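# Put the blue foam block or cardboard box in tote

## Task

Check the room's floor for a blue foam block. If one is there, move it into the tote near the door. If there is no such block, move the cardboard box into that tote. The object must sit fully inside the tote with nothing sticking out past its rim, and it must stay there without the robot holding it. The robot must finish upright: falling over or ending tilted counts as failure.

## Robot and tools

The robot is a Hello Robot Stretch 3 with one arm. It has a two-wheeled base (0.33 m long, 0.34 m wide), a lift that slides up and down a mast, and a telescoping arm that reaches out to the robot's right. The gripper cannot be pushed forward by the arm, so you move it forward or back by driving the base. The base turns in place about a point midway between its wheels, 0.05 m behind its front edge. With the arm pulled in and the wrist folded, that turn sweeps a circle of radius 0.28 m. An unfolded, level wrist reaches outside that circle. A loose object may occasionally get nudged by something else in the room.

Frames: the base frame sits on the floor between the drive wheels, with x forward, y to the left and z up. hand_pose is reported in this frame, at the point where the closed fingertips meet. With all wrist joints at zero, that hand frame has x up, y pointing back along the arm toward the mast, and z toward the robot's rear. The odometry frame is the base frame as it was when the scene began. Heading is measured positive to the left, from -3.142 to 3.142, and wheel slip shows up as false travel.

execute_actions takes "actions", a list holding either one action or none (an empty list just reports state and images), plus optional "cameras": a list drawn from head_camera, nav_camera, wrist_camera or all. Omitting it, null or ["all"] gives every camera; [] gives none. An action may contain "base", "joints", or both, and optionally "contact_limits"; all of its motions start together.
- base holds exactly one command. translate_m is a relative drive straight ahead from the current position, in metres, -1 to 1, forward positive. rotate_rad is a relative turn in place, in radians, -3.2 to 3.2, left (counter-clockwise seen from above) positive. The base cannot move sideways. Base offsets are counted from the pose in the latest state report.
- joints is one dictionary of absolute targets, keyed by name: lift_m 0 to 1.1 (arm height on the mast, metres); arm_m 0 to 0.52 (extension, metres); wrist_yaw_rad -1.345 to 4.42 (0 along the arm, positive swings toward the front, 3.0 folds over the base); wrist_pitch_rad -1.57 to 0.451 (0 level, negative tips the fingers down); wrist_roll_rad -2.911 to 2.911 (0 keeps the fingers side by side and level); gripper_m -0.089 to 0.179 (bigger is wider; the actual fingertip gap is smaller than the value, by about 0.007 nearly closed and 0.025 fully open, and zero below 0.007); head_pan_rad -3.953 to 1.73 (0 forward, positive left, -1.57 looks along the arm); head_tilt_rad -1.53 to 0.419 (0 level, negative down). A joint or base left out of an action may keep straining toward its earlier target without the status lines saying so.
- contact_limits accepts only arm_m: a motor effort percentage (1 to 100) at which the arm's motion halts with contact_stop (negative sense when retracting). Smaller is gentler, but too small stops immediately. Values above the maximum are clipped. The limit also caps the arm's holding force until the next action.
Unknown keys or out-of-range numbers make the whole call rejected, with no motion. If a result reports a stop, any later motion, wait or finished_scene calls in that same reply are skipped. No action runs longer than 15 s.

wait takes "seconds", 0 to 10, commands nothing new and returns the same report as an empty action. zoom_image takes "camera" and "region" [x0, y0, x1, y1] in pixels of that camera's latest full image (origin top-left, at most 504 by 504). Image sizes: head_camera 896x504, nav_camera 672x504 (fisheye), wrist_camera 644x364. head_camera and nav_camera both move with head pan and tilt; wrist_camera rides on the gripper. finished_scene takes "scene", the current scene's number; it is final and reports success, so call it only once the object rests in the tote on its own and the robot has settled.

Reading results: "pictures" lists the cameras in image order. joint_positions gives current joint values; a joint counts as done within its tolerance (lift and arm ±0.004, wrist and head ±0.02, pitch ±0.05, gripper ±0.004). base_status and joint_status say how each motion ended: done (for the base, the wheels turned the full amount, even if slipping), off_target (resting away from target, maybe still pushing), contact_stop, time_out or torque_fault; after the last three the target is dropped. A contact-stopped arm or lift goes slack until commanded again; a slack lift may sag under load or rise if fingers close on a surface. on_its_own describes uncommanded joints; its "held at" value is the target, not the position. lidar_m lists 12 distances in metres from the base origin, one per 30-degree sector, starting straight ahead and going counter-clockwise (4th left, 7th behind, 10th right); "-" means nothing seen. It scans a plane 0.17 m high, ranges 0.15 to 12 m, misses clear objects and thin legs, and is partly blocked by the robot itself, especially with the lift low. wrist_depth_mm (45 to 1000) and head_depth_mm (280 to 4000, sideways image) are 7x7 grids of median depths, row by row from top left. base_tilt is in degrees, forward and right positive, with a fixed bias of up to about 4. turned_by_wheels and turned_by_imu give rotation since the last report. motor_effort is percent of maximum, positive toward higher joint values, bracketed value being the peak; readings carry sizeable bias and noise. Positive wheel effort pushes forward.

Speed: the base is fast only with the arm stowed (lift_m under 0.30, arm_m under 0.03, wrist_yaw_rad over 2.54); otherwise it is slow. Fold or unfold the wrist only with lift_m between 0.32 and 0.95, wrist_pitch_rad -0.4 and roll near 0; once folded the lift may go down to 0.25. If wrist_yaw_rad is below -0.4, keep pitch at -0.5 or lower.

Gripping: command gripper_m below the object's width (lower squeezes harder, but the stall guard may ease off, letting heavy items slip); to let go, open at least 0.02 beyond where the fingers met it. Neither the reading nor done proves a grasp, so check images.

Avoid: pushing into a solid object with the gripper above roughly 0.45 m, repeating a push after a contact_stop, driving while holding or pushing something fixed, and snagging furniture (worst when reversing) — all can tip the robot. If it leans, back out in small steps, free the gripper, and lower lift_m to about 0.2. Wrist, head and base have no contact stop and will keep shoving; sustained strain switches a wrist servo off for 10 s. Avoid drops, slams and hard hits. The world keeps running while you compose replies, holding your last command.

Each tool is called after "Call:" as a command line: name --argument value for each argument, lists and objects as JSON in quotes; but a table of rows of numbers goes row by row, as --pt "numbers of a row", without its own name.

## Session

Call:
execute_actions --actions '[]'

Scene clock: 0.00 s.
base_odometry: x=+0.000 y=+0.000 heading=+0.000 (m, m, rad; odometry frame)
turned_by_wheels: +0.000 (rad since the last result)
turned_by_imu: +0.000 (rad since the last result)
base_tilt: forward=+1.6 right=-1.4 (deg)
lidar_m: 0.97 1.38 1.93 1.10 0.83 0.81 0.85 1.20 1.53 1.25 0.95 0.92
head_depth_mm: 906 878 869 865 872 866 857 / 962 928 920 916 918 913 899 / 1023 984 972 968 975 967 952 / 1086 1058 1035 1027 1035 1024 1012 / 1159 1141 1105 1104 1104 1087 1073 / 1247 1229 1213 1195 1184 1162 1152 / 1343 1331 1317 1287 1270 1254 1236
base_status: not commanded
joint_positions: lift_m=+0.398 arm_m=-0.001 wrist_yaw_rad=+3.073 wrist_pitch_rad=-0.350 wrist_roll_rad=+0.004 gripper_m=+0.037 head_pan_rad=+0.010 head_tilt_rad=-0.007
joint_status: not commanded
motor_effort: left_wheel=-1 right_wheel=+1 lift_m=+39 arm_m=-1 wrist_yaw_rad=+0 wrist_pitch_rad=+8 wrist_roll_rad=-1 gripper_m=+0 head_pan_rad=+0 head_tilt_rad=+1 (%)
hand_pose: x=-0.0053 y=+0.0878 z=+0.4258 quat_wxyz=(+0.148, +0.701, +0.099, +0.690) (m; base frame)
wrist_depth_mm: 665 751 - - - - - / 691 821 - - - - - / 717 836 - - - - - / 741 923 - - - - - / 773 854 - 890 907 872 884 / 704 711 - 706 740 720 727 / 598 599 586 607 590 598 609
pictures: head_camera (sideways: a quarter turn clockwise sets it upright), nav_camera (sideways: a quarter turn counterclockwise sets it upright), wrist_camera
Images, in order (width x height): head_camera 896x504, nav_camera 672x504, wrist_camera 644x364.

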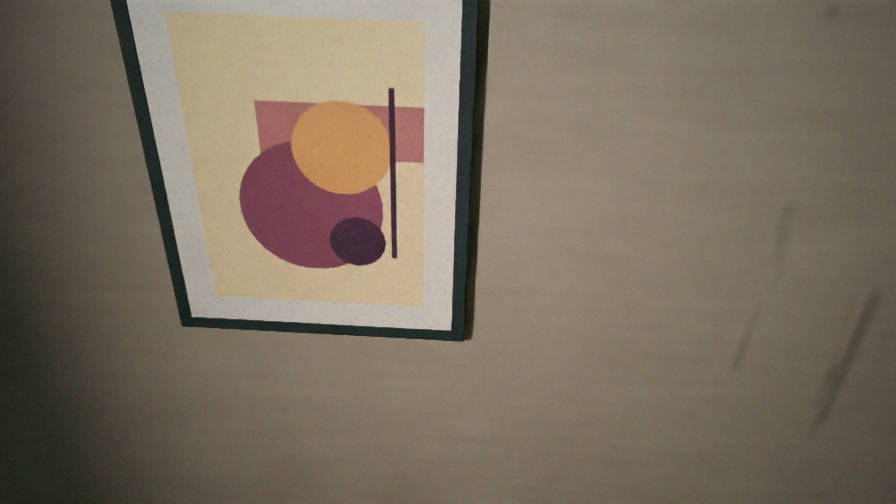

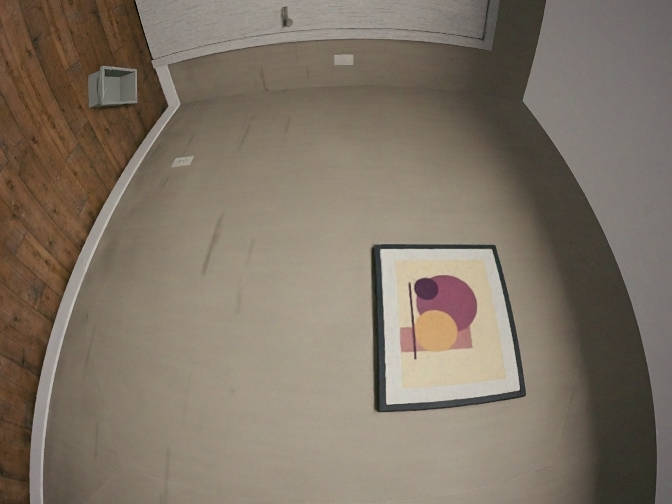

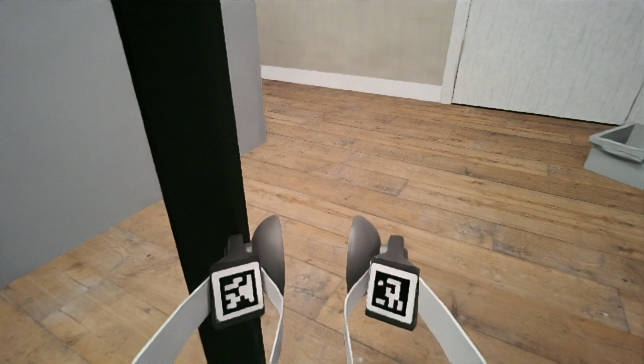

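Call:
execute_actions --actions '[{"joints":{"head_pan_rad":1.3,"head_tilt_rad":-0.7,"lift_m":0.27}}]' --cameras '["head_camera","nav_camera"]'

Call:
execute_actions --actions '[{"joints":{"head_pan_rad":-1.6,"head_tilt_rad":-0.7}}]' --cameras '["nav_camera"]'

Call:
execute_actions --actions '[{"joints":{"head_pan_rad":-3.2,"head_tilt_rad":-0.7}}]' --cameras '["nav_camera"]'

Scene clock: 7.23 s.
base_odometry: x=+0.000 y=+0.000 heading=+0.000 (m, m, rad; odometry frame)
turned_by_wheels: +0.000 (rad since the last result)
turned_by_imu: -0.001 (rad since the last result)
base_tilt: forward=+1.6 right=-1.4 (deg)
lidar_m: 0.97 1.38 1.93 1.10 0.83 0.80 0.85 1.20 1.53 1.25 0.95 0.92
head_depth_mm: 1629 1797 1980 2141 1766 1482 1274 / 1664 1857 2056 2188 1764 1480 1266 / 1743 1910 2123 2181 1748 1465 1257 / 1782 1983 2219 2177 1722 1450 1247 / 1832 2025 2281 2140 1723 1445 1245 / 1886 2085 2367 2132 1713 1432 1239 / 1952 2184 2436 2096 1649 1427 1233
base_status: not commanded
joint_positions: lift_m=+0.271 arm_m=-0.001 wrist_yaw_rad=+3.073 wrist_pitch_rad=-0.351 wrist_roll_rad=+0.004 gripper_m=+0.037 head_pan_rad=+1.293 head_tilt_rad=-0.691
joint_status: all done
motor_effort: left_wheel=-1(1) right_wheel=+0(1) lift_m=+16(34) arm_m=-1(1) wrist_yaw_rad=+0(0) wrist_pitch_rad=+8(8) wrist_roll_rad=+0(0) gripper_m=+0(0) head_pan_rad=+1(27) head_tilt_rad=-5(47) (%)
hand_pose: x=-0.0053 y=+0.0878 z=+0.2988 quat_wxyz=(+0.148, +0.701, +0.099, +0.690) (m; base frame)
wrist_depth_mm: 685 771 - - - - - / 698 794 - - - - - / 713 852 - - - - - / 738 844 874 837 863 852 863 / 655 660 - 672 686 674 661 / 536 543 - 537 560 537 543 / 458 - - - 448 459 463
pictures: head_camera (sideways: a quarter turn clockwise sets it upright), nav_camera (sideways: a quarter turn counterclockwise sets it upright)
Images, in order (width x height): head_camera 896x504, nav_camera 672x504.

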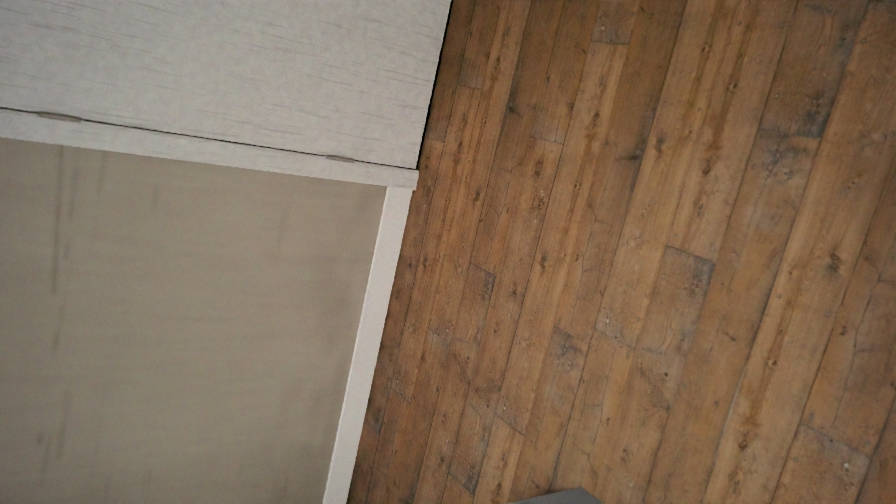

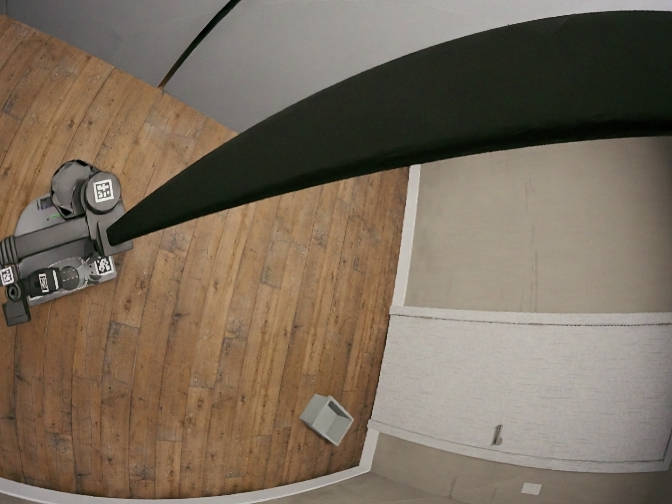

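Scene clock: 9.13 s.
base_odometry: x=+0.000 y=+0.000 heading=+0.000 (m, m, rad; odometry frame)
turned_by_wheels: +0.000 (rad since the last result)
turned_by_imu: +0.000 (rad since the last result)
base_tilt: forward=+1.5 right=-1.5 (deg)
lidar_m: 0.97 1.38 1.93 1.10 0.83 0.80 0.85 1.20 1.53 1.25 0.95 0.92
head_depth_mm: 1564 1624 1744 1979 1766 1483 1276 / 1680 1843 1968 1988 1765 1470 1265 / 1738 1926 2147 2155 1758 1452 1262 / 1551 1756 2006 2087 1744 1457 1249 / 1360 1497 1668 1893 1725 1449 1245 / 1200 1308 1445 1611 1679 1440 1243 / 1071 1158 1265 1393 1539 1435 1233
base_status: not commanded
joint_positions: lift_m=+0.271 arm_m=-0.001 wrist_yaw_rad=+3.073 wrist_pitch_rad=-0.351 wrist_roll_rad=+0.004 gripper_m=+0.037 head_pan_rad=-1.593 head_tilt_rad=-0.691
joint_status: all done
motor_effort: left_wheel=-1(1) right_wheel=+1(1) lift_m=+16(16) arm_m=-1(1) wrist_yaw_rad=-1(1) wrist_pitch_rad=+8(8) wrist_roll_rad=+0(0) gripper_m=+0(1) head_pan_rad=-3(28) head_tilt_rad=-6(5) (%)
hand_pose: x=-0.0053 y=+0.0878 z=+0.2988 quat_wxyz=(+0.148, +0.701, +0.099, +0.690) (m; base frame)
wrist_depth_mm: 673 755 - - - - - / 699 806 - - - - - / 726 841 - - - - - / 744 828 877 849 847 852 859 / 656 652 - 662 675 659 668 / 541 542 - 541 559 545 539 / 454 - - - 444 459 463
pictures: nav_camera (sideways: a quarter turn counterclockwise sets it upright)
Images, in order (width x height): nav_camera 672x504.

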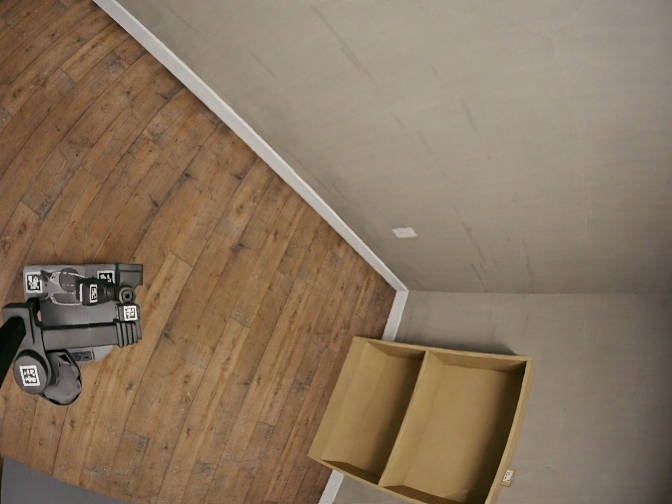

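Scene clock: 10.47 s.
base_odometry: x=+0.000 y=+0.000 heading=+0.000 (m, m, rad; odometry frame)
turned_by_wheels: +0.000 (rad since the last result)
turned_by_imu: +0.000 (rad since the last result)
base_tilt: forward=+1.5 right=-1.5 (deg)
lidar_m: 0.97 1.38 1.93 1.10 0.83 0.81 0.85 1.20 1.53 1.25 0.95 0.92
head_depth_mm: 685 745 817 903 1016 1158 1250 / 717 784 868 962 1094 1252 1265 / 754 828 917 1029 1169 1364 1257 / 792 876 973 1107 1271 1423 1256 / 840 928 1043 1192 1388 1452 1242 / 888 989 1117 1298 1526 1437 1233 / 945 1060 1210 1421 1617 1434 1229
base_status: not commanded
joint_positions: lift_m=+0.271 arm_m=-0.001 wrist_yaw_rad=+3.073 wrist_pitch_rad=-0.351 wrist_roll_rad=+0.004 gripper_m=+0.037 head_pan_rad=-3.193 head_tilt_rad=-0.691
joint_status: all done
motor_effort: left_wheel=-1(1) right_wheel=+1(1) lift_m=+16(16) arm_m=+0(1) wrist_yaw_rad=+0(0) wrist_pitch_rad=+8(8) wrist_roll_rad=+0(1) gripper_m=+0(0) head_pan_rad=-2(28) head_tilt_rad=-5(6) (%)
hand_pose: x=-0.0053 y=+0.0878 z=+0.2988 quat_wxyz=(+0.148, +0.701, +0.099, +0.690) (m; base frame)
wrist_depth_mm: 672 763 - - - - - / 706 793 - - - - - / 722 839 - - - - - / 734 836 882 839 860 848 836 / 661 664 - 667 684 664 657 / 538 534 - 540 561 550 546 / 463 - - - 443 459 465
pictures: nav_camera (sideways: a quarter turn counterclockwise sets it upright)
Images, in order (width x height): nav_camera 672x504.

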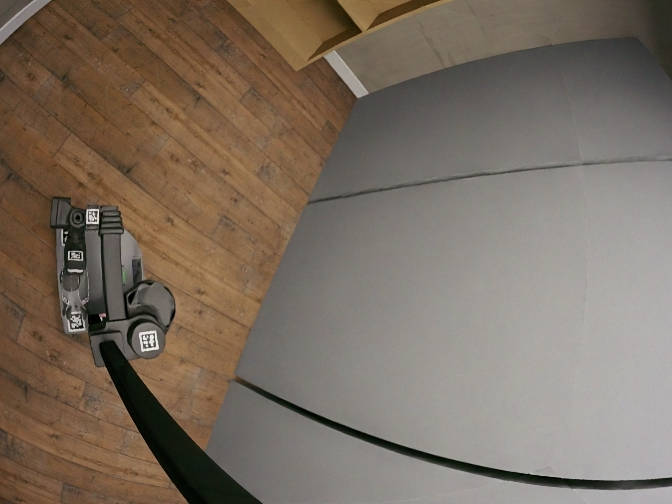

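Call:
execute_actions --actions '[{"base":{"rotate_rad":1.25},"joints":{"head_pan_rad":0.3,"head_tilt_rad":-0.7}}]' --cameras '["nav_camera"]'

Call:
execute_actions --actions '[{"base":{"translate_m":1.0}}]' --cameras '["nav_camera"]'

Scene clock: 20.70 s.
base_odometry: x=+0.000 y=+0.000 heading=+1.250 (m, m, rad; odometry frame)
turned_by_wheels: +1.250 (rad since the last result)
turned_by_imu: +1.263 (rad since the last result)
base_tilt: forward=+1.6 right=-1.5 (deg)
lidar_m: 1.93 0.94 0.81 0.81 0.92 1.53 1.57 1.08 0.93 0.92 1.07 1.80
head_depth_mm: 1715 1862 2046 2142 1779 1488 1272 / 1800 1970 2156 2192 1768 1467 1267 / 1908 2079 2304 2176 1747 1469 1261 / 2011 2194 2481 2151 1727 1459 1256 / 2111 2325 2582 2155 1727 1443 1246 / 1058 1149 1273 1406 1589 1434 1241 / 942 1015 1113 1221 1354 1399 1238
base_status: done
joint_positions: lift_m=+0.271 arm_m=-0.001 wrist_yaw_rad=+3.073 wrist_pitch_rad=-0.351 wrist_roll_rad=+0.004 gripper_m=+0.037 head_pan_rad=+0.293 head_tilt_rad=-0.692
joint_status: all done
motor_effort: left_wheel=-2(9) right_wheel=+2(8) lift_m=+16(15) arm_m=-2(1) wrist_yaw_rad=-1(1) wrist_pitch_rad=+8(8) wrist_roll_rad=+0(0) gripper_m=-1(0) head_pan_rad=+2(27) head_tilt_rad=-4(4) (%)
hand_pose: x=-0.0053 y=+0.0878 z=+0.2988 quat_wxyz=(+0.148, +0.701, +0.099, +0.690) (m; base frame)
wrist_depth_mm: 935 886 820 792 770 738 704 / 987 970 887 871 822 771 738 / - - 973 922 875 832 811 / 843 838 872 857 840 862 835 / 662 654 - 659 677 668 664 / 541 547 - 542 557 546 550 / 459 - - - 444 457 466
pictures: nav_camera (sideways: a quarter turn counterclockwise sets it upright)
Images, in order (width x height): nav_camera 672x504.

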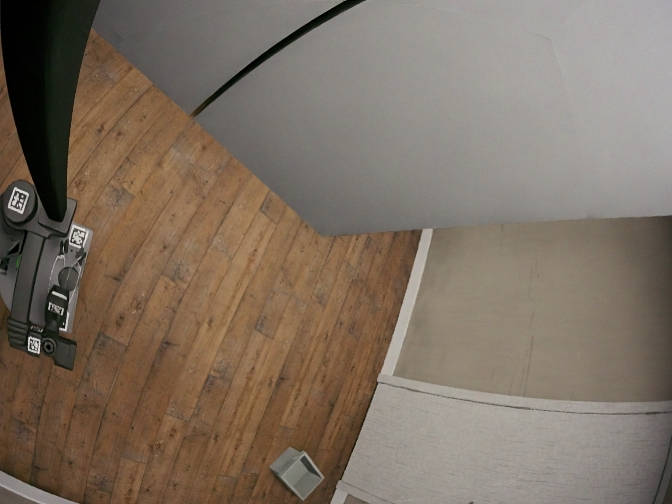

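Scene clock: 25.73 s.
base_odometry: x=+0.315 y=+0.949 heading=+1.250 (m, m, rad; odometry frame)
turned_by_wheels: +0.000 (rad since the last result)
turned_by_imu: +0.003 (rad since the last result)
base_tilt: forward=+1.5 right=-1.6 (deg)
lidar_m: 0.94 1.12 0.56 0.56 0.64 1.10 2.41 1.37 1.17 1.17 1.12 0.96
head_depth_mm: 836 911 994 1107 1225 1372 1276 / 882 964 1058 1179 1331 1434 1261 / 927 1019 1123 1261 1438 1465 1255 / 978 1076 1200 1361 1554 1454 1254 / 1031 1145 1289 1468 1629 1448 1246 / 1098 1231 1391 1601 1693 1440 1239 / 1171 1313 1508 1750 1692 1428 1230
base_status: done
joint_positions: lift_m=+0.271 arm_m=-0.001 wrist_yaw_rad=+3.073 wrist_pitch_rad=-0.351 wrist_roll_rad=+0.004 gripper_m=+0.037 head_pan_rad=+0.293 head_tilt_rad=-0.692
joint_status: not commanded
motor_effort: left_wheel=-3(8) right_wheel=+2(7) lift_m=+16(16) arm_m=-1(1) wrist_yaw_rad=+0(0) wrist_pitch_rad=+8(8) wrist_roll_rad=+0(0) gripper_m=+0(0) head_pan_rad=+2(2) head_tilt_rad=-5(4) (%)
hand_pose: x=-0.0053 y=+0.0878 z=+0.2987 quat_wxyz=(+0.148, +0.701, +0.099, +0.690) (m; base frame)
wrist_depth_mm: 650 633 582 564 - - - / 702 688 636 609 - - - / 775 740 676 653 - - - / 828 790 731 712 852 858 853 / 649 665 - 654 674 668 673 / 535 538 - 536 558 551 550 / 457 - - - 444 459 460
pictures: nav_camera (sideways: a quarter turn counterclockwise sets it upright)
Images, in order (width x height): nav_camera 672x504.

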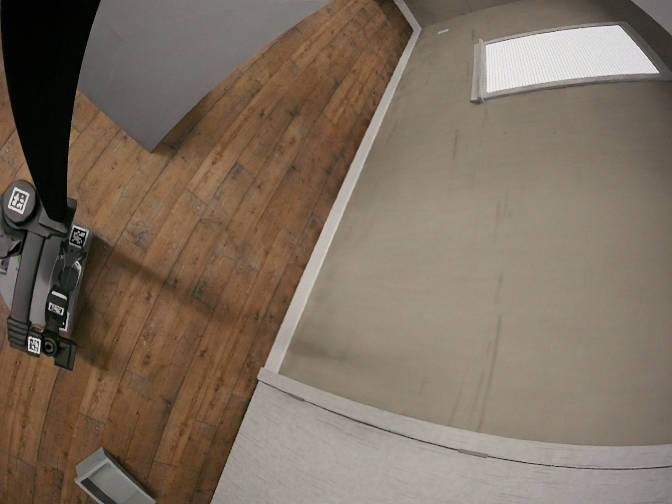

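Call:
execute_actions --actions '[{"base":{"translate_m":0.47},"joints":{"head_pan_rad":0.0}}]' --cameras '[]'

Call:
execute_actions --actions '[{"base":{"rotate_rad":1.31}}]' --cameras '["nav_camera"]'

Scene clock: 34.90 s.
base_odometry: x=+0.464 y=+1.395 heading=+1.250 (m, m, rad; odometry frame)
turned_by_wheels: +0.000 (rad since the last result)
turned_by_imu: +0.001 (rad since the last result)
base_tilt: forward=+1.5 right=-1.5 (deg)
lidar_m: 0.52 0.60 1.03 0.90 0.71 0.87 2.64 1.50 1.29 1.02 0.59 0.49
head_depth_mm: 407 447 495 542 601 691 839 / 416 459 510 572 657 749 880 / 427 470 524 592 681 800 963 / 437 483 538 612 711 840 1027 / 447 495 556 634 738 883 1087 / 459 511 575 658 772 927 1148 / 471 526 595 683 806 974 1174
base_status: done
joint_positions: lift_m=+0.271 arm_m=-0.001 wrist_yaw_rad=+3.073 wrist_pitch_rad=-0.351 wrist_roll_rad=+0.004 gripper_m=+0.037 head_pan_rad=+0.007 head_tilt_rad=-0.692
joint_status: all done
motor_effort: left_wheel=-3(4) right_wheel=+2(8) lift_m=+16(16) arm_m=+0(1) wrist_yaw_rad=-1(1) wrist_pitch_rad=+8(8) wrist_roll_rad=+0(0) gripper_m=+0(0) head_pan_rad=-3(16) head_tilt_rad=-5(4) (%)
hand_pose: x=-0.0053 y=+0.0878 z=+0.2987 quat_wxyz=(+0.148, +0.701, +0.099, +0.690) (m; base frame)
wrist_depth_mm: 527 527 - - - - 887 / 566 556 - - - - 858 / 634 606 - - - - 823 / 690 669 859 844 857 867 772 / 659 650 - 656 679 655 661 / 546 539 - 537 562 541 554 / 459 - - - 448 463 459
pictures: none
No camera images: the call's "cameras" was empty. Leave "cameras" out to get every camera's image.

Scene clock: 36.90 s.
base_odometry: x=+0.464 y=+1.395 heading=+2.560 (m, m, rad; odometry frame)
turned_by_wheels: +1.310 (rad since the last result)
turned_by_imu: +1.324 (rad since the last result)
base_tilt: forward=+1.6 right=-1.5 (deg)
lidar_m: 1.94 0.63 0.63 1.66 1.85 1.34 1.29 0.72 0.52 0.50 0.54 0.73
head_depth_mm: 1674 1626 1612 1582 1537 1406 1273 / 2523 2429 2349 2104 1762 1474 1265 / 3084 3334 2859 2177 1742 1475 1255 / 3102 3508 2838 2133 1733 1451 1258 / 3086 3423 2772 2153 1727 1452 1249 / 3050 3322 2774 2111 1712 1435 1234 / 3074 3409 2753 2105 1689 1434 1239
base_status: done
joint_positions: lift_m=+0.271 arm_m=-0.001 wrist_yaw_rad=+3.073 wrist_pitch_rad=-0.351 wrist_roll_rad=+0.004 gripper_m=+0.037 head_pan_rad=+0.007 head_tilt_rad=-0.692
joint_status: not commanded
motor_effort: left_wheel=-2(11) right_wheel=+2(9) lift_m=+16(16) arm_m=-1(1) wrist_yaw_rad=-1(0) wrist_pitch_rad=+8(8) wrist_roll_rad=-1(0) gripper_m=+0(0) head_pan_rad=-3(3) head_tilt_rad=-5(5) (%)
hand_pose: x=-0.0053 y=+0.0878 z=+0.2987 quat_wxyz=(+0.148, +0.701, +0.099, +0.690) (m; base frame)
wrist_depth_mm: - - - - - 741 512 / - - - - - 748 527 / - - - - - 730 560 / 845 842 881 843 844 753 610 / 659 654 - 659 676 674 651 / 536 543 - 544 558 546 545 / 458 - - - 449 460 462
pictures: nav_camera (sideways: a quarter turn counterclockwise sets it upright)
Images, in order (width x height): nav_camera 672x504.

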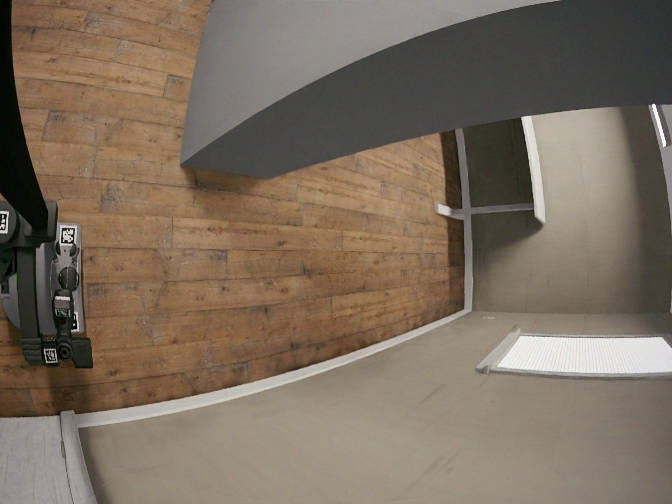

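Call:
execute_actions --actions '[{"base":{"translate_m":1.0},"joints":{"head_pan_rad":0.8}}]' --cameras '["nav_camera","wrist_camera"]'

Scene clock: 46.27 s.
base_odometry: x=-0.372 y=+1.945 heading=+2.560 (m, m, rad; odometry frame)
turned_by_wheels: +0.000 (rad since the last result)
turned_by_imu: +0.003 (rad since the last result)
base_tilt: forward=+1.5 right=-1.4 (deg)
lidar_m: 1.93 2.08 3.11 0.46 0.46 0.64 1.96 0.73 0.53 0.51 0.53 0.72
head_depth_mm: 2319 2642 2777 2209 1771 1468 1269 / 2423 2850 2883 2208 1743 1470 1261 / 2426 3005 2875 2165 1742 1464 1255 / 3067 3457 2799 2170 1743 1457 1254 / 3467 3689 2788 2112 1724 1444 1245 / 3523 3702 2733 2109 1711 1433 1237 / 3221 3492 2717 2105 1706 1429 1231
base_status: done
joint_positions: lift_m=+0.271 arm_m=-0.001 wrist_yaw_rad=+3.073 wrist_pitch_rad=-0.351 wrist_roll_rad=+0.004 gripper_m=+0.037 head_pan_rad=+0.793 head_tilt_rad=-0.693
joint_status: all done
motor_effort: left_wheel=-3(6) right_wheel=+2(7) lift_m=+16(16) arm_m=-1(1) wrist_yaw_rad=+0(0) wrist_pitch_rad=+8(8) wrist_roll_rad=+0(0) gripper_m=+0(0) head_pan_rad=+2(25) head_tilt_rad=-4(4) (%)
hand_pose: x=-0.0053 y=+0.0878 z=+0.2987 quat_wxyz=(+0.148, +0.701, +0.099, +0.690) (m; base frame)
wrist_depth_mm: 421 431 - - - - - / 453 461 - - - - - / 494 498 - - - - - / 534 539 748 868 853 862 849 / 572 594 - 664 678 661 662 / 535 538 - 545 568 543 545 / 455 - - - 448 461 462
pictures: nav_camera (sideways: a quarter turn counterclockwise sets it upright), wrist_camera
Images, in order (width x height): nav_camera 672x504, wrist_camera 644x364.

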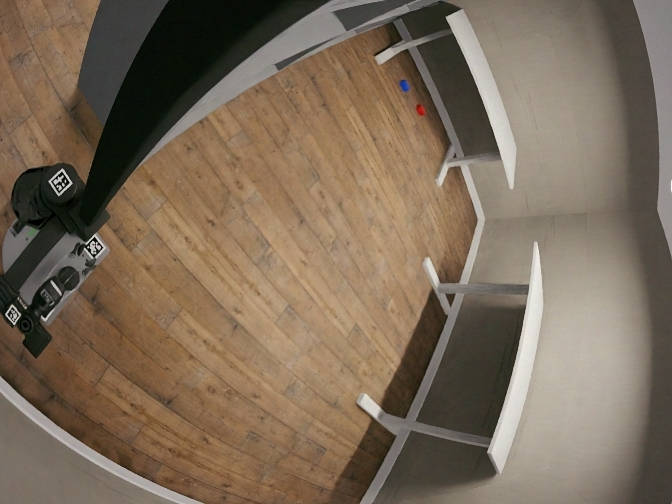

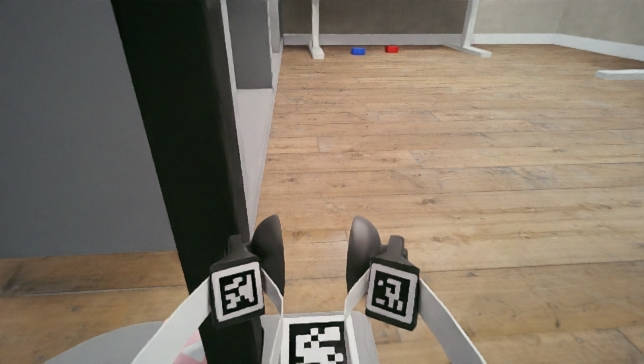

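Call:
execute_actions --actions '[{"base":{"translate_m":0.3},"joints":{"head_pan_rad":0.0,"head_tilt_rad":-0.5}}]' --cameras '[]'

Call:
execute_actions --actions '[{"base":{"rotate_rad":1.43}}]' --cameras '["head_camera"]'

Call:
execute_actions --actions '[{"base":{"translate_m":1.0}}]' --cameras '["head_camera","nav_camera"]'

Scene clock: 58.63 s.
base_odometry: x=-0.622 y=+2.110 heading=+2.559 (m, m, rad; odometry frame)
turned_by_wheels: +0.000 (rad since the last result)
turned_by_imu: +0.000 (rad since the last result)
base_tilt: forward=+1.6 right=-1.5 (deg)
lidar_m: 1.93 1.78 2.43 2.29 0.60 0.64 1.98 0.73 0.53 0.51 0.53 0.72
head_depth_mm: 1681 1632 1596 1541 1516 1481 1366 / 1883 2016 2146 2233 2031 1730 1420 / 1895 2022 2208 2412 2167 1710 1412 / 1891 2030 2190 2408 2171 1689 1394 / 1873 2031 2217 2417 2139 1699 1397 / 1880 2007 2188 2380 2116 1665 1392 / 1889 1988 1769 2334 2012 1660 1373
base_status: done
joint_positions: lift_m=+0.271 arm_m=-0.001 wrist_yaw_rad=+3.073 wrist_pitch_rad=-0.351 wrist_roll_rad=+0.004 gripper_m=+0.037 head_pan_rad=+0.007 head_tilt_rad=-0.506
joint_status: all done
motor_effort: left_wheel=-2(7) right_wheel=+2(7) lift_m=+16(16) arm_m=-1(0) wrist_yaw_rad=-1(0) wrist_pitch_rad=+8(8) wrist_roll_rad=+0(0) gripper_m=+0(0) head_pan_rad=-3(28) head_tilt_rad=+4(24) (%)
hand_pose: x=-0.0053 y=+0.0878 z=+0.2987 quat_wxyz=(+0.148, +0.701, +0.099, +0.690) (m; base frame)
wrist_depth_mm: - - - - - - - / - - - - - - - / 842 959 - - - - - / 554 784 884 842 841 864 853 / 585 654 - 658 674 659 667 / 538 534 - 541 561 548 540 / 455 - - - 449 463 461
pictures: none
No camera images: the call's "cameras" was empty. Leave "cameras" out to get every camera's image.

Scene clock: 60.80 s.
base_odometry: x=-0.622 y=+2.110 heading=-2.294 (m, m, rad; odometry frame)
turned_by_wheels: +1.430 (rad since the last result)
turned_by_imu: +1.445 (rad since the last result)
base_tilt: forward=+1.5 right=-1.5 (deg)
lidar_m: 2.79 1.39 0.61 2.58 0.86 0.56 0.51 0.51 0.63 1.28 1.78 2.43
head_depth_mm: 3017 3268 3544 3065 2195 1731 1434 / 2959 3206 3478 2998 2195 1722 1415 / 2927 3109 3479 2996 2184 1721 1413 / 2924 3094 3405 2986 2152 1712 1400 / 2838 3030 3404 2902 2130 1683 1393 / 2838 3017 3232 2859 2119 1662 1394 / 2751 2959 3181 2598 2085 1656 1379
base_status: done
joint_positions: lift_m=+0.271 arm_m=-0.001 wrist_yaw_rad=+3.073 wrist_pitch_rad=-0.351 wrist_roll_rad=+0.004 gripper_m=+0.037 head_pan_rad=+0.007 head_tilt_rad=-0.506
joint_status: not commanded
motor_effort: left_wheel=-3(9) right_wheel=+2(9) lift_m=+16(16) arm_m=-2(1) wrist_yaw_rad=+0(0) wrist_pitch_rad=+8(8) wrist_roll_rad=+0(0) gripper_m=+0(0) head_pan_rad=-2(3) head_tilt_rad=+3(4) (%)
hand_pose: x=-0.0053 y=+0.0877 z=+0.2987 quat_wxyz=(+0.148, +0.701, +0.099, +0.690) (m; base frame)
wrist_depth_mm: 933 - - - - 620 - / 901 - - - - 625 - / 867 - - - - 640 954 / 797 837 876 846 834 646 707 / 663 660 - 665 676 665 667 / 539 540 - 541 559 538 544 / 458 - - - 446 459 459
pictures: head_camera (sideways: a quarter turn clockwise sets it upright)
Images, in order (width x height): head_camera 896x504.

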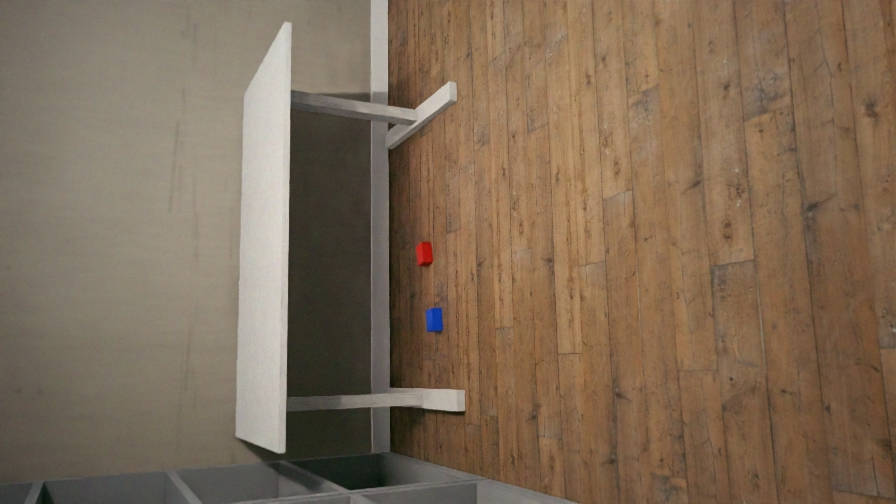

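Scene clock: 65.83 s.
base_odometry: x=-1.284 y=+1.360 heading=-2.294 (m, m, rad; odometry frame)
turned_by_wheels: +0.000 (rad since the last result)
turned_by_imu: +0.003 (rad since the last result)
base_tilt: forward=+1.6 right=-1.4 (deg)
lidar_m: 2.26 1.38 0.65 0.85 0.84 0.75 1.50 1.51 1.88 1.62 1.72 2.03
head_depth_mm: 2075 2254 2177 2582 2184 1729 1425 / 2054 2196 2121 2626 2184 1727 1424 / 2016 2176 2085 2584 2183 1702 1402 / 1995 2136 2039 2542 2170 1699 1408 / 1952 2130 2016 2522 2140 1689 1399 / 1922 2090 1971 2472 2109 1686 1390 / 1904 2054 1951 2410 2037 1664 1378
base_status: done
joint_positions: lift_m=+0.271 arm_m=-0.001 wrist_yaw_rad=+3.073 wrist_pitch_rad=-0.351 wrist_roll_rad=+0.004 gripper_m=+0.037 head_pan_rad=+0.007 head_tilt_rad=-0.506
joint_status: not commanded
motor_effort: left_wheel=-3(7) right_wheel=+2(7) lift_m=+16(16) arm_m=-1(1) wrist_yaw_rad=+0(1) wrist_pitch_rad=+8(8) wrist_roll_rad=+0(0) gripper_m=+0(0) head_pan_rad=-3(3) head_tilt_rad=+3(4) (%)
hand_pose: x=-0.0053 y=+0.0877 z=+0.2987 quat_wxyz=(+0.148, +0.701, +0.099, +0.690) (m; base frame)
wrist_depth_mm: 838 867 951 981 705 - - / 862 932 - - 737 - - / 820 931 951 942 763 959 978 / 684 675 717 733 753 801 850 / 605 628 - 654 672 665 665 / 537 539 - 535 566 545 540 / 456 - - - 445 458 460
pictures: head_camera (sideways: a quarter turn clockwise sets it upright), nav_camera (sideways: a quarter turn counterclockwise sets it upright)
Images, in order (width x height): head_camera 896x504, nav_camera 672x504.

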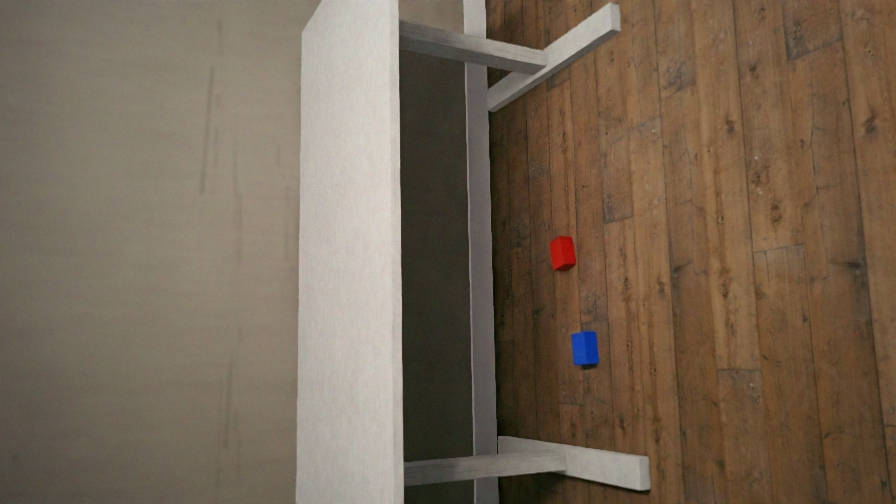

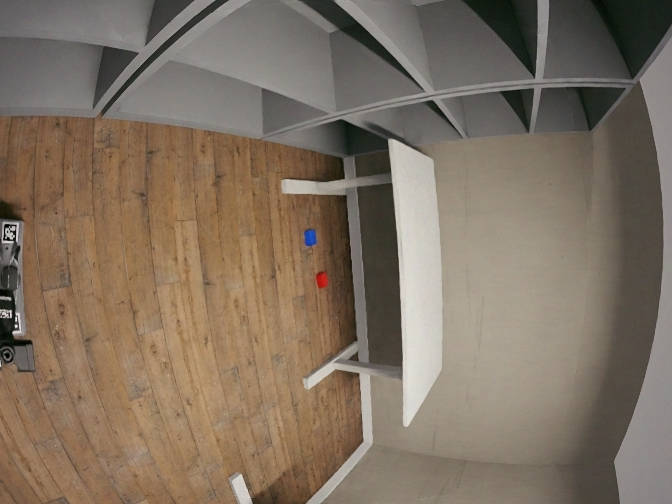

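Call:
execute_actions --actions '[{"base":{"translate_m":1.0},"joints":{"head_tilt_rad":-1.0,"head_pan_rad":0.3}}]' --cameras '["head_camera","nav_camera"]'

Scene clock: 87.17 s.
base_odometry: x=-1.946 y=+0.610 heading=-2.294 (m, m, rad; odometry frame)
turned_by_wheels: +0.000 (rad since the last result)
turned_by_imu: +0.003 (rad since the last result)
base_tilt: forward=+1.4 right=-1.5 (deg)
lidar_m: 1.27 0.90 0.76 0.75 0.93 0.89 2.49 2.51 2.02 1.42 1.89 1.13
head_depth_mm: 1116 951 807 727 1426 1271 1149 / 1122 946 802 737 1415 1271 1154 / 1131 938 796 736 1416 1264 1142 / 1131 932 789 1489 1397 1259 1139 / 1119 923 786 1516 1400 1253 1136 / 1108 917 780 1463 1388 1248 1128 / 1098 908 776 1538 1356 1243 1126
base_status: done
joint_positions: lift_m=+0.271 arm_m=-0.001 wrist_yaw_rad=+3.073 wrist_pitch_rad=-0.351 wrist_roll_rad=+0.004 gripper_m=+0.037 head_pan_rad=+0.293 head_tilt_rad=-0.988
joint_status: all done
motor_effort: left_wheel=-3(6) right_wheel=+3(7) lift_m=+17(16) arm_m=-1(1) wrist_yaw_rad=+0(0) wrist_pitch_rad=+8(8) wrist_roll_rad=+0(1) gripper_m=+0(1) head_pan_rad=+2(17) head_tilt_rad=-5(39) (%)
hand_pose: x=-0.0053 y=+0.0877 z=+0.2987 quat_wxyz=(+0.148, +0.701, +0.099, +0.690) (m; base frame)
wrist_depth_mm: 948 - - - 744 - - / 979 - - - 808 - - / 886 939 956 980 864 - - / 743 752 812 828 849 856 856 / 657 661 - 673 687 667 670 / 540 544 - 539 557 539 541 / 459 - - - 450 463 460
pictures: head_camera (sideways: a quarter turn clockwise sets it upright), nav_camera (sideways: a quarter turn counterclockwise sets it upright)
Images, in order (width x height): head_camera 896x504, nav_camera 672x504.

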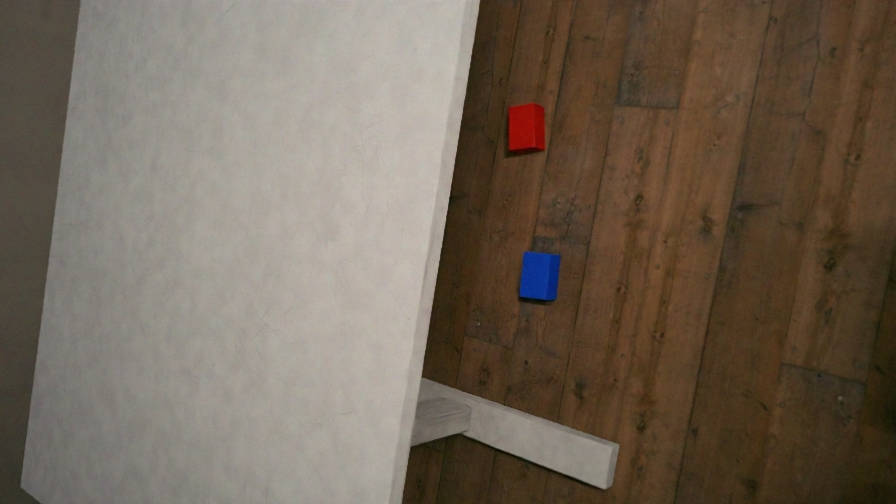

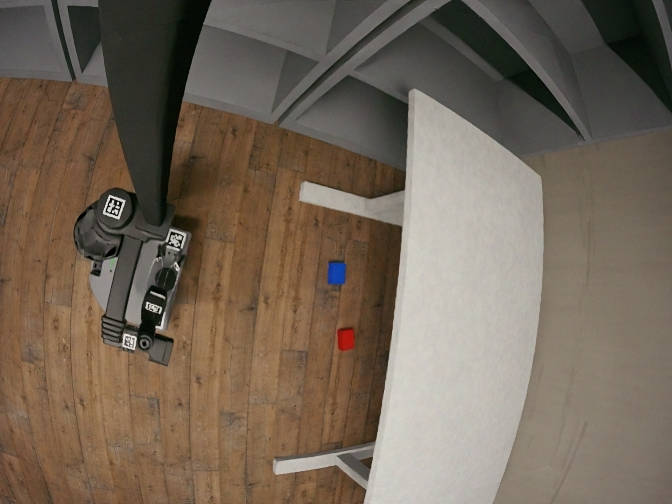

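Call:
execute_actions --actions '[{"base":{"translate_m":0.15},"joints":{"wrist_pitch_rad":-0.4,"lift_m":0.295}}]' --cameras '[]'

Call:
execute_actions --actions '[{"base":{"rotate_rad":2.035},"joints":{"head_pan_rad":-1.57,"head_tilt_rad":-1.1}}]' --cameras '["nav_camera"]'

Call:
execute_actions --actions '[{"joints":{"lift_m":0.36}}]' --cameras '[]'

Call:
execute_actions --actions '[{"joints":{"wrist_yaw_rad":0.0,"arm_m":0.15}}]'

Scene clock: 101.53 s.
base_odometry: x=-2.045 y=+0.498 heading=-2.294 (m, m, rad; odometry frame)
turned_by_wheels: +0.000 (rad since the last result)
turned_by_imu: +0.000 (rad since the last result)
base_tilt: forward=+1.5 right=-1.6 (deg)
lidar_m: 1.12 0.79 1.27 0.73 1.18 1.01 2.63 2.67 2.02 1.42 1.87 1.01
head_depth_mm: 1018 952 806 699 629 1282 1156 / 1036 944 802 696 634 1274 1145 / 1045 936 794 691 642 1254 1145 / 1045 930 790 689 641 1261 1141 / 1053 924 785 683 1304 1252 1129 / 1059 922 783 682 1351 1238 1133 / 1068 911 774 676 1324 1237 1128
base_status: done
joint_positions: lift_m=+0.294 arm_m=-0.001 wrist_yaw_rad=+3.073 wrist_pitch_rad=-0.413 wrist_roll_rad=+0.004 gripper_m=+0.037 head_pan_rad=+0.293 head_tilt_rad=-0.989
joint_status: all done
motor_effort: left_wheel=-3(10) right_wheel=+2(8) lift_m=+54(56) arm_m=-1(1) wrist_yaw_rad=+0(1) wrist_pitch_rad=+7(8) wrist_roll_rad=+0(0) gripper_m=-1(1) head_pan_rad=+1(1) head_tilt_rad=-7(7) (%)
hand_pose: x=-0.0058 y=+0.0805 z=+0.3082 quat_wxyz=(+0.169, +0.698, +0.121, +0.686) (m; base frame)
wrist_depth_mm: 975 - - 781 - - - / - - - 894 - - - / 851 861 877 887 917 981 702 / 765 782 798 811 805 731 729 / 635 638 - 647 655 646 644 / 529 528 - 543 547 540 538 / 471 - - - 448 461 461
pictures: none
No camera images: the call's "cameras" was empty. Leave "cameras" out to get every camera's image.

Scene clock: 103.93 s.
base_odometry: x=-2.045 y=+0.498 heading=-0.259 (m, m, rad; odometry frame)
turned_by_wheels: +2.035 (rad since the last result)
turned_by_imu: +2.057 (rad since the last result)
base_tilt: forward=+1.6 right=-1.5 (deg)
lidar_m: 1.17 1.01 1.79 2.65 2.08 1.43 1.86 1.01 1.12 0.79 0.78 0.73
head_depth_mm: 956 827 725 650 1321 1240 1137 / 944 822 723 645 1336 1229 1148 / 942 817 717 645 1353 1249 - / 933 811 714 658 1333 1255 - / 929 802 711 669 1333 1234 1121 / 925 800 708 1393 1326 1217 1115 / 916 796 705 1436 1310 1211 1112
base_status: done
joint_positions: lift_m=+0.294 arm_m=-0.001 wrist_yaw_rad=+3.073 wrist_pitch_rad=-0.413 wrist_roll_rad=+0.004 gripper_m=+0.037 head_pan_rad=-1.563 head_tilt_rad=-1.087
joint_status: all done
motor_effort: left_wheel=-3(10) right_wheel=+2(9) lift_m=+54(54) arm_m=-2(1) wrist_yaw_rad=-1(0) wrist_pitch_rad=+7(7) wrist_roll_rad=-1(0) gripper_m=+0(0) head_pan_rad=-2(28) head_tilt_rad=-8(24) (%)
hand_pose: x=-0.0058 y=+0.0805 z=+0.3081 quat_wxyz=(+0.169, +0.698, +0.121, +0.686) (m; base frame)
wrist_depth_mm: - - - - - - - / - - - - - - - / - - - - - - - / 785 793 786 785 800 810 801 / 632 635 - 642 635 634 645 / 528 529 - 537 558 532 538 / 469 - - - 445 462 460
pictures: nav_camera (sideways: a quarter turn counterclockwise sets it upright)
Images, in order (width x height): nav_camera 672x504.

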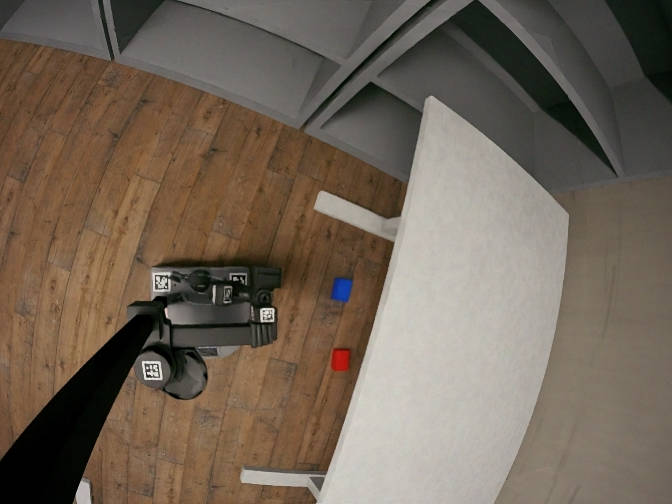

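Scene clock: 105.37 s.
base_odometry: x=-2.045 y=+0.498 heading=-0.259 (m, m, rad; odometry frame)
turned_by_wheels: +0.000 (rad since the last result)
turned_by_imu: +0.000 (rad since the last result)
base_tilt: forward=+1.5 right=-1.5 (deg)
lidar_m: 1.17 1.01 1.79 2.64 2.08 1.43 1.86 1.01 1.12 0.79 0.79 0.73
head_depth_mm: 951 828 727 650 1311 1242 1136 / 950 821 724 647 1339 1234 1154 / 942 817 717 645 1347 1261 - / 933 810 715 659 1341 1256 - / 925 807 711 667 1329 1235 1126 / 922 799 711 1382 1322 1207 1117 / 913 795 705 1443 1314 1211 1119
base_status: not commanded
joint_positions: lift_m=+0.359 arm_m=-0.001 wrist_yaw_rad=+3.073 wrist_pitch_rad=-0.413 wrist_roll_rad=+0.004 gripper_m=+0.037 head_pan_rad=-1.563 head_tilt_rad=-1.087
joint_status: all done
motor_effort: left_wheel=-3(3) right_wheel=+2(2) lift_m=+54(57) arm_m=-2(1) wrist_yaw_rad=+0(0) wrist_pitch_rad=+8(8) wrist_roll_rad=+0(0) gripper_m=+0(0) head_pan_rad=-3(3) head_tilt_rad=-7(8) (%)
hand_pose: x=-0.0058 y=+0.0804 z=+0.3730 quat_wxyz=(+0.169, +0.698, +0.121, +0.685) (m; base frame)
wrist_depth_mm: - - - - - - - / - - - - - - - / - - - - - - - / 916 909 917 917 932 934 913 / 739 733 - 737 754 748 742 / 607 618 - 620 641 608 621 / 532 526 - 546 515 532 523
pictures: none
No camera images: the call's "cameras" was empty. Leave "cameras" out to get every camera's image.

Scene clock: 107.90 s.
base_odometry: x=-2.045 y=+0.498 heading=-0.259 (m, m, rad; odometry frame)
turned_by_wheels: +0.000 (rad since the last result)
turned_by_imu: +0.000 (rad since the last result)
base_tilt: forward=+1.5 right=-1.4 (deg)
lidar_m: 1.17 1.01 1.79 2.64 2.08 1.42 1.85 1.01 1.12 0.79 0.79 0.73
head_depth_mm: 957 824 729 649 1312 1242 1140 / 947 818 721 646 1340 1230 1147 / 944 814 721 645 1404 1229 - / 938 812 717 651 1333 1232 - / 925 806 714 666 1335 1216 1119 / 924 801 706 1391 1327 1215 1117 / 914 797 705 1440 1304 1206 1113
base_status: not commanded
joint_positions: lift_m=+0.359 arm_m=+0.150 wrist_yaw_rad=+0.003 wrist_pitch_rad=-0.413 wrist_roll_rad=+0.004 gripper_m=+0.037 head_pan_rad=-1.563 head_tilt_rad=-1.087
joint_status: all done
motor_effort: left_wheel=-3(3) right_wheel=+2(2) lift_m=+54(55) arm_m=+3(4) wrist_yaw_rad=-2(2) wrist_pitch_rad=+8(7) wrist_roll_rad=+0(0) gripper_m=+0(0) head_pan_rad=-3(2) head_tilt_rad=-8(9) (%)
hand_pose: x=-0.0209 y=-0.5197 z=+0.3730 quat_wxyz=(+0.691, +0.146, -0.693, -0.145) (m; base frame)
wrist_depth_mm: 872 385 789 724 664 617 566 / 941 393 862 779 723 656 613 / 955 417 935 854 764 711 655 / 760 466 906 885 840 760 703 / 639 526 681 736 754 731 716 / 601 577 - 613 648 622 620 / 525 501 519 520 509 524 536
pictures: head_camera (sideways: a quarter turn clockwise sets it upright), nav_camera (sideways: a quarter turn counterclockwise sets it upright), wrist_camera
Images, in order (width x height): head_camera 896x504, nav_camera 672x504, wrist_camera 644x364.

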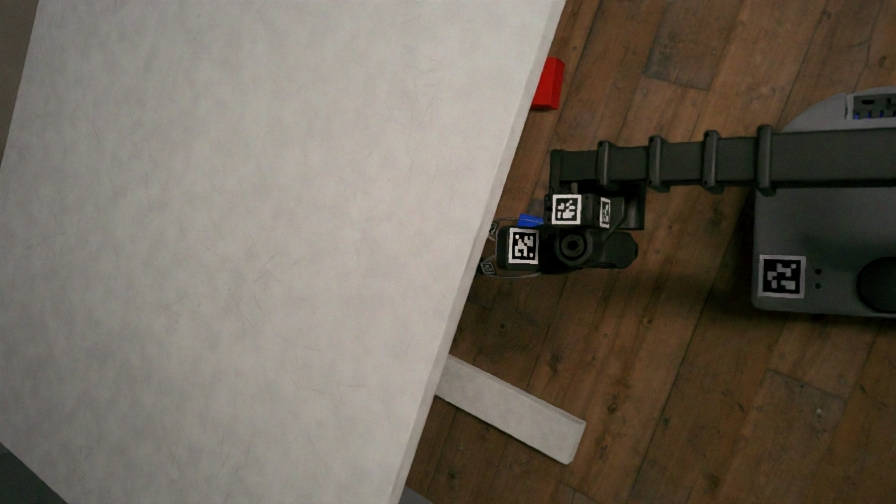

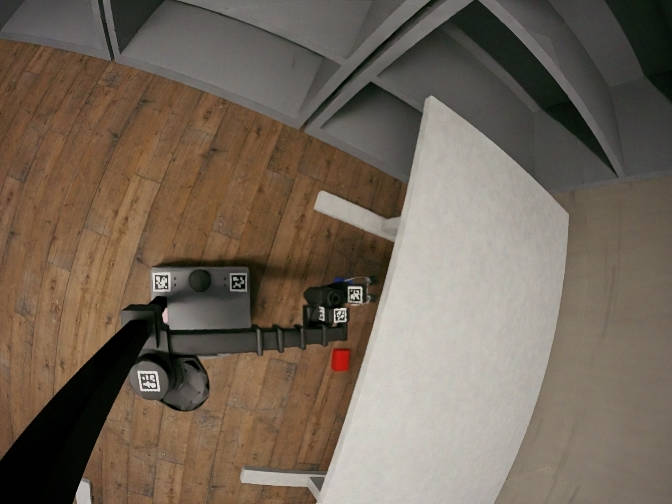

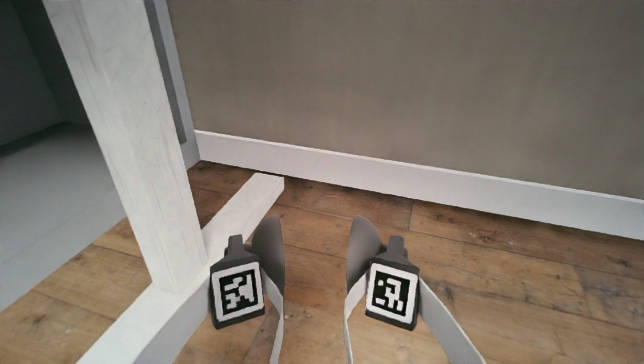

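Call:
execute_actions --actions '[{"joints":{"wrist_pitch_rad":-1.55,"arm_m":0.38,"gripper_m":0.17,"lift_m":0.33}}]' --cameras '["wrist_camera","nav_camera"]'

Scene clock: 114.43 s.
base_odometry: x=-2.045 y=+0.498 heading=-0.259 (m, m, rad; odometry frame)
turned_by_wheels: +0.000 (rad since the last result)
turned_by_imu: -0.001 (rad since the last result)
base_tilt: forward=+1.5 right=-1.4 (deg)
lidar_m: 1.17 1.01 1.79 2.65 2.08 1.42 1.85 1.02 1.12 0.79 0.79 0.73
head_depth_mm: 956 824 725 650 1326 1230 1142 / 942 819 724 645 1330 1238 1145 / 942 817 718 644 1355 1226 - / 932 809 717 649 1336 1230 - / 927 807 711 667 1334 1215 1121 / 920 801 709 1388 1338 1212 1118 / 914 796 705 1435 1304 1209 1116
base_status: not commanded
joint_positions: lift_m=+0.331 arm_m=+0.380 wrist_yaw_rad=+0.001 wrist_pitch_rad=-1.542 wrist_roll_rad=+0.004 gripper_m=+0.170 head_pan_rad=-1.563 head_tilt_rad=-1.087
joint_status: all done
motor_effort: left_wheel=-3(3) right_wheel=+2(2) lift_m=+15(49) arm_m=+3(3) wrist_yaw_rad=-1(3) wrist_pitch_rad=-4(10) wrist_roll_rad=+0(0) gripper_m=+0(93) head_pan_rad=-3(3) head_tilt_rad=-7(8) (%)
hand_pose: x=-0.0217 y=-0.5078 z=+0.2126 quat_wxyz=(+0.506, +0.492, -0.507, -0.494) (m; base frame)
wrist_depth_mm: 319 352 354 353 354 355 351 / 328 358 356 361 360 361 359 / 346 364 366 322 365 368 342 / 371 374 380 374 374 378 378 / 381 380 382 383 381 382 386 / 388 392 390 391 393 391 393 / 401 401 400 400 403 403 398
pictures: nav_camera (sideways: a quarter turn counterclockwise sets it upright), wrist_camera
Images, in order (width x height): nav_camera 672x504, wrist_camera 644x364.

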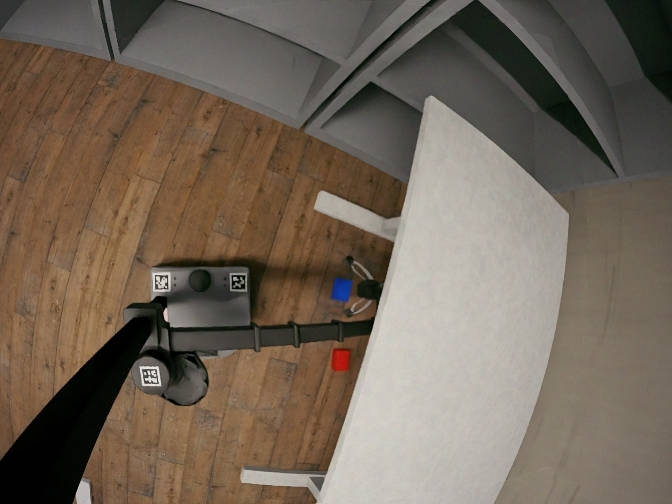

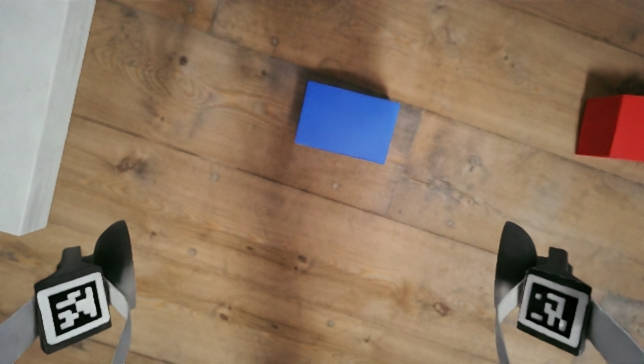

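Call:
execute_actions --actions '[{"base":{"translate_m":-0.028},"joints":{"arm_m":0.447,"gripper_m":0.179,"lift_m":0.23,"wrist_roll_rad":0.23}}]' --cameras '["wrist_camera"]'

Scene clock: 124.37 s.
base_odometry: x=-2.072 y=+0.505 heading=-0.259 (m, m, rad; odometry frame)
turned_by_wheels: +0.000 (rad since the last result)
turned_by_imu: -0.001 (rad since the last result)
base_tilt: forward=+1.6 right=-1.4 (deg)
lidar_m: 1.20 1.03 1.81 2.65 2.05 1.40 1.83 0.99 1.11 0.84 0.80 0.75
head_depth_mm: 951 828 724 649 1306 1235 1134 / 949 821 722 645 1331 1235 1153 / 941 815 720 643 1347 1228 - / 932 811 715 651 1324 1236 - / 928 805 711 657 1336 1225 1118 / 920 799 708 1370 1330 1216 1121 / 913 796 703 1410 1311 1208 1116
base_status: done
joint_positions: lift_m=+0.231 arm_m=+0.447 wrist_yaw_rad=+0.001 wrist_pitch_rad=-1.543 wrist_roll_rad=+0.224 gripper_m=+0.179 head_pan_rad=-1.563 head_tilt_rad=-1.087
joint_status: all done
motor_effort: left_wheel=-3(8) right_wheel=+2(5) lift_m=+16(16) arm_m=+3(1) wrist_yaw_rad=-2(2) wrist_pitch_rad=-4(4) wrist_roll_rad=+2(2) gripper_m=+0(50) head_pan_rad=-3(3) head_tilt_rad=-8(7) (%)
hand_pose: x=-0.0217 y=-0.5745 z=+0.1126 quat_wxyz=(+0.447, +0.435, -0.560, -0.545) (m; base frame)
wrist_depth_mm: 255 257 256 256 256 257 256 / 262 262 261 262 262 262 261 / 265 266 266 267 267 267 267 / 273 272 271 228 272 273 274 / 279 277 276 232 279 280 279 / - 285 284 285 285 285 282 / 293 290 292 290 290 290 293
pictures: wrist_camera
Images, in order (width x height): wrist_camera 644x364.

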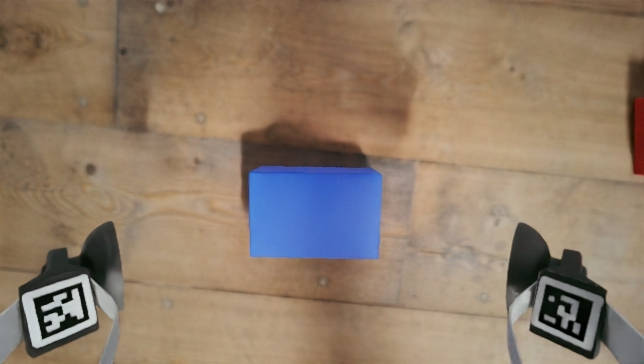

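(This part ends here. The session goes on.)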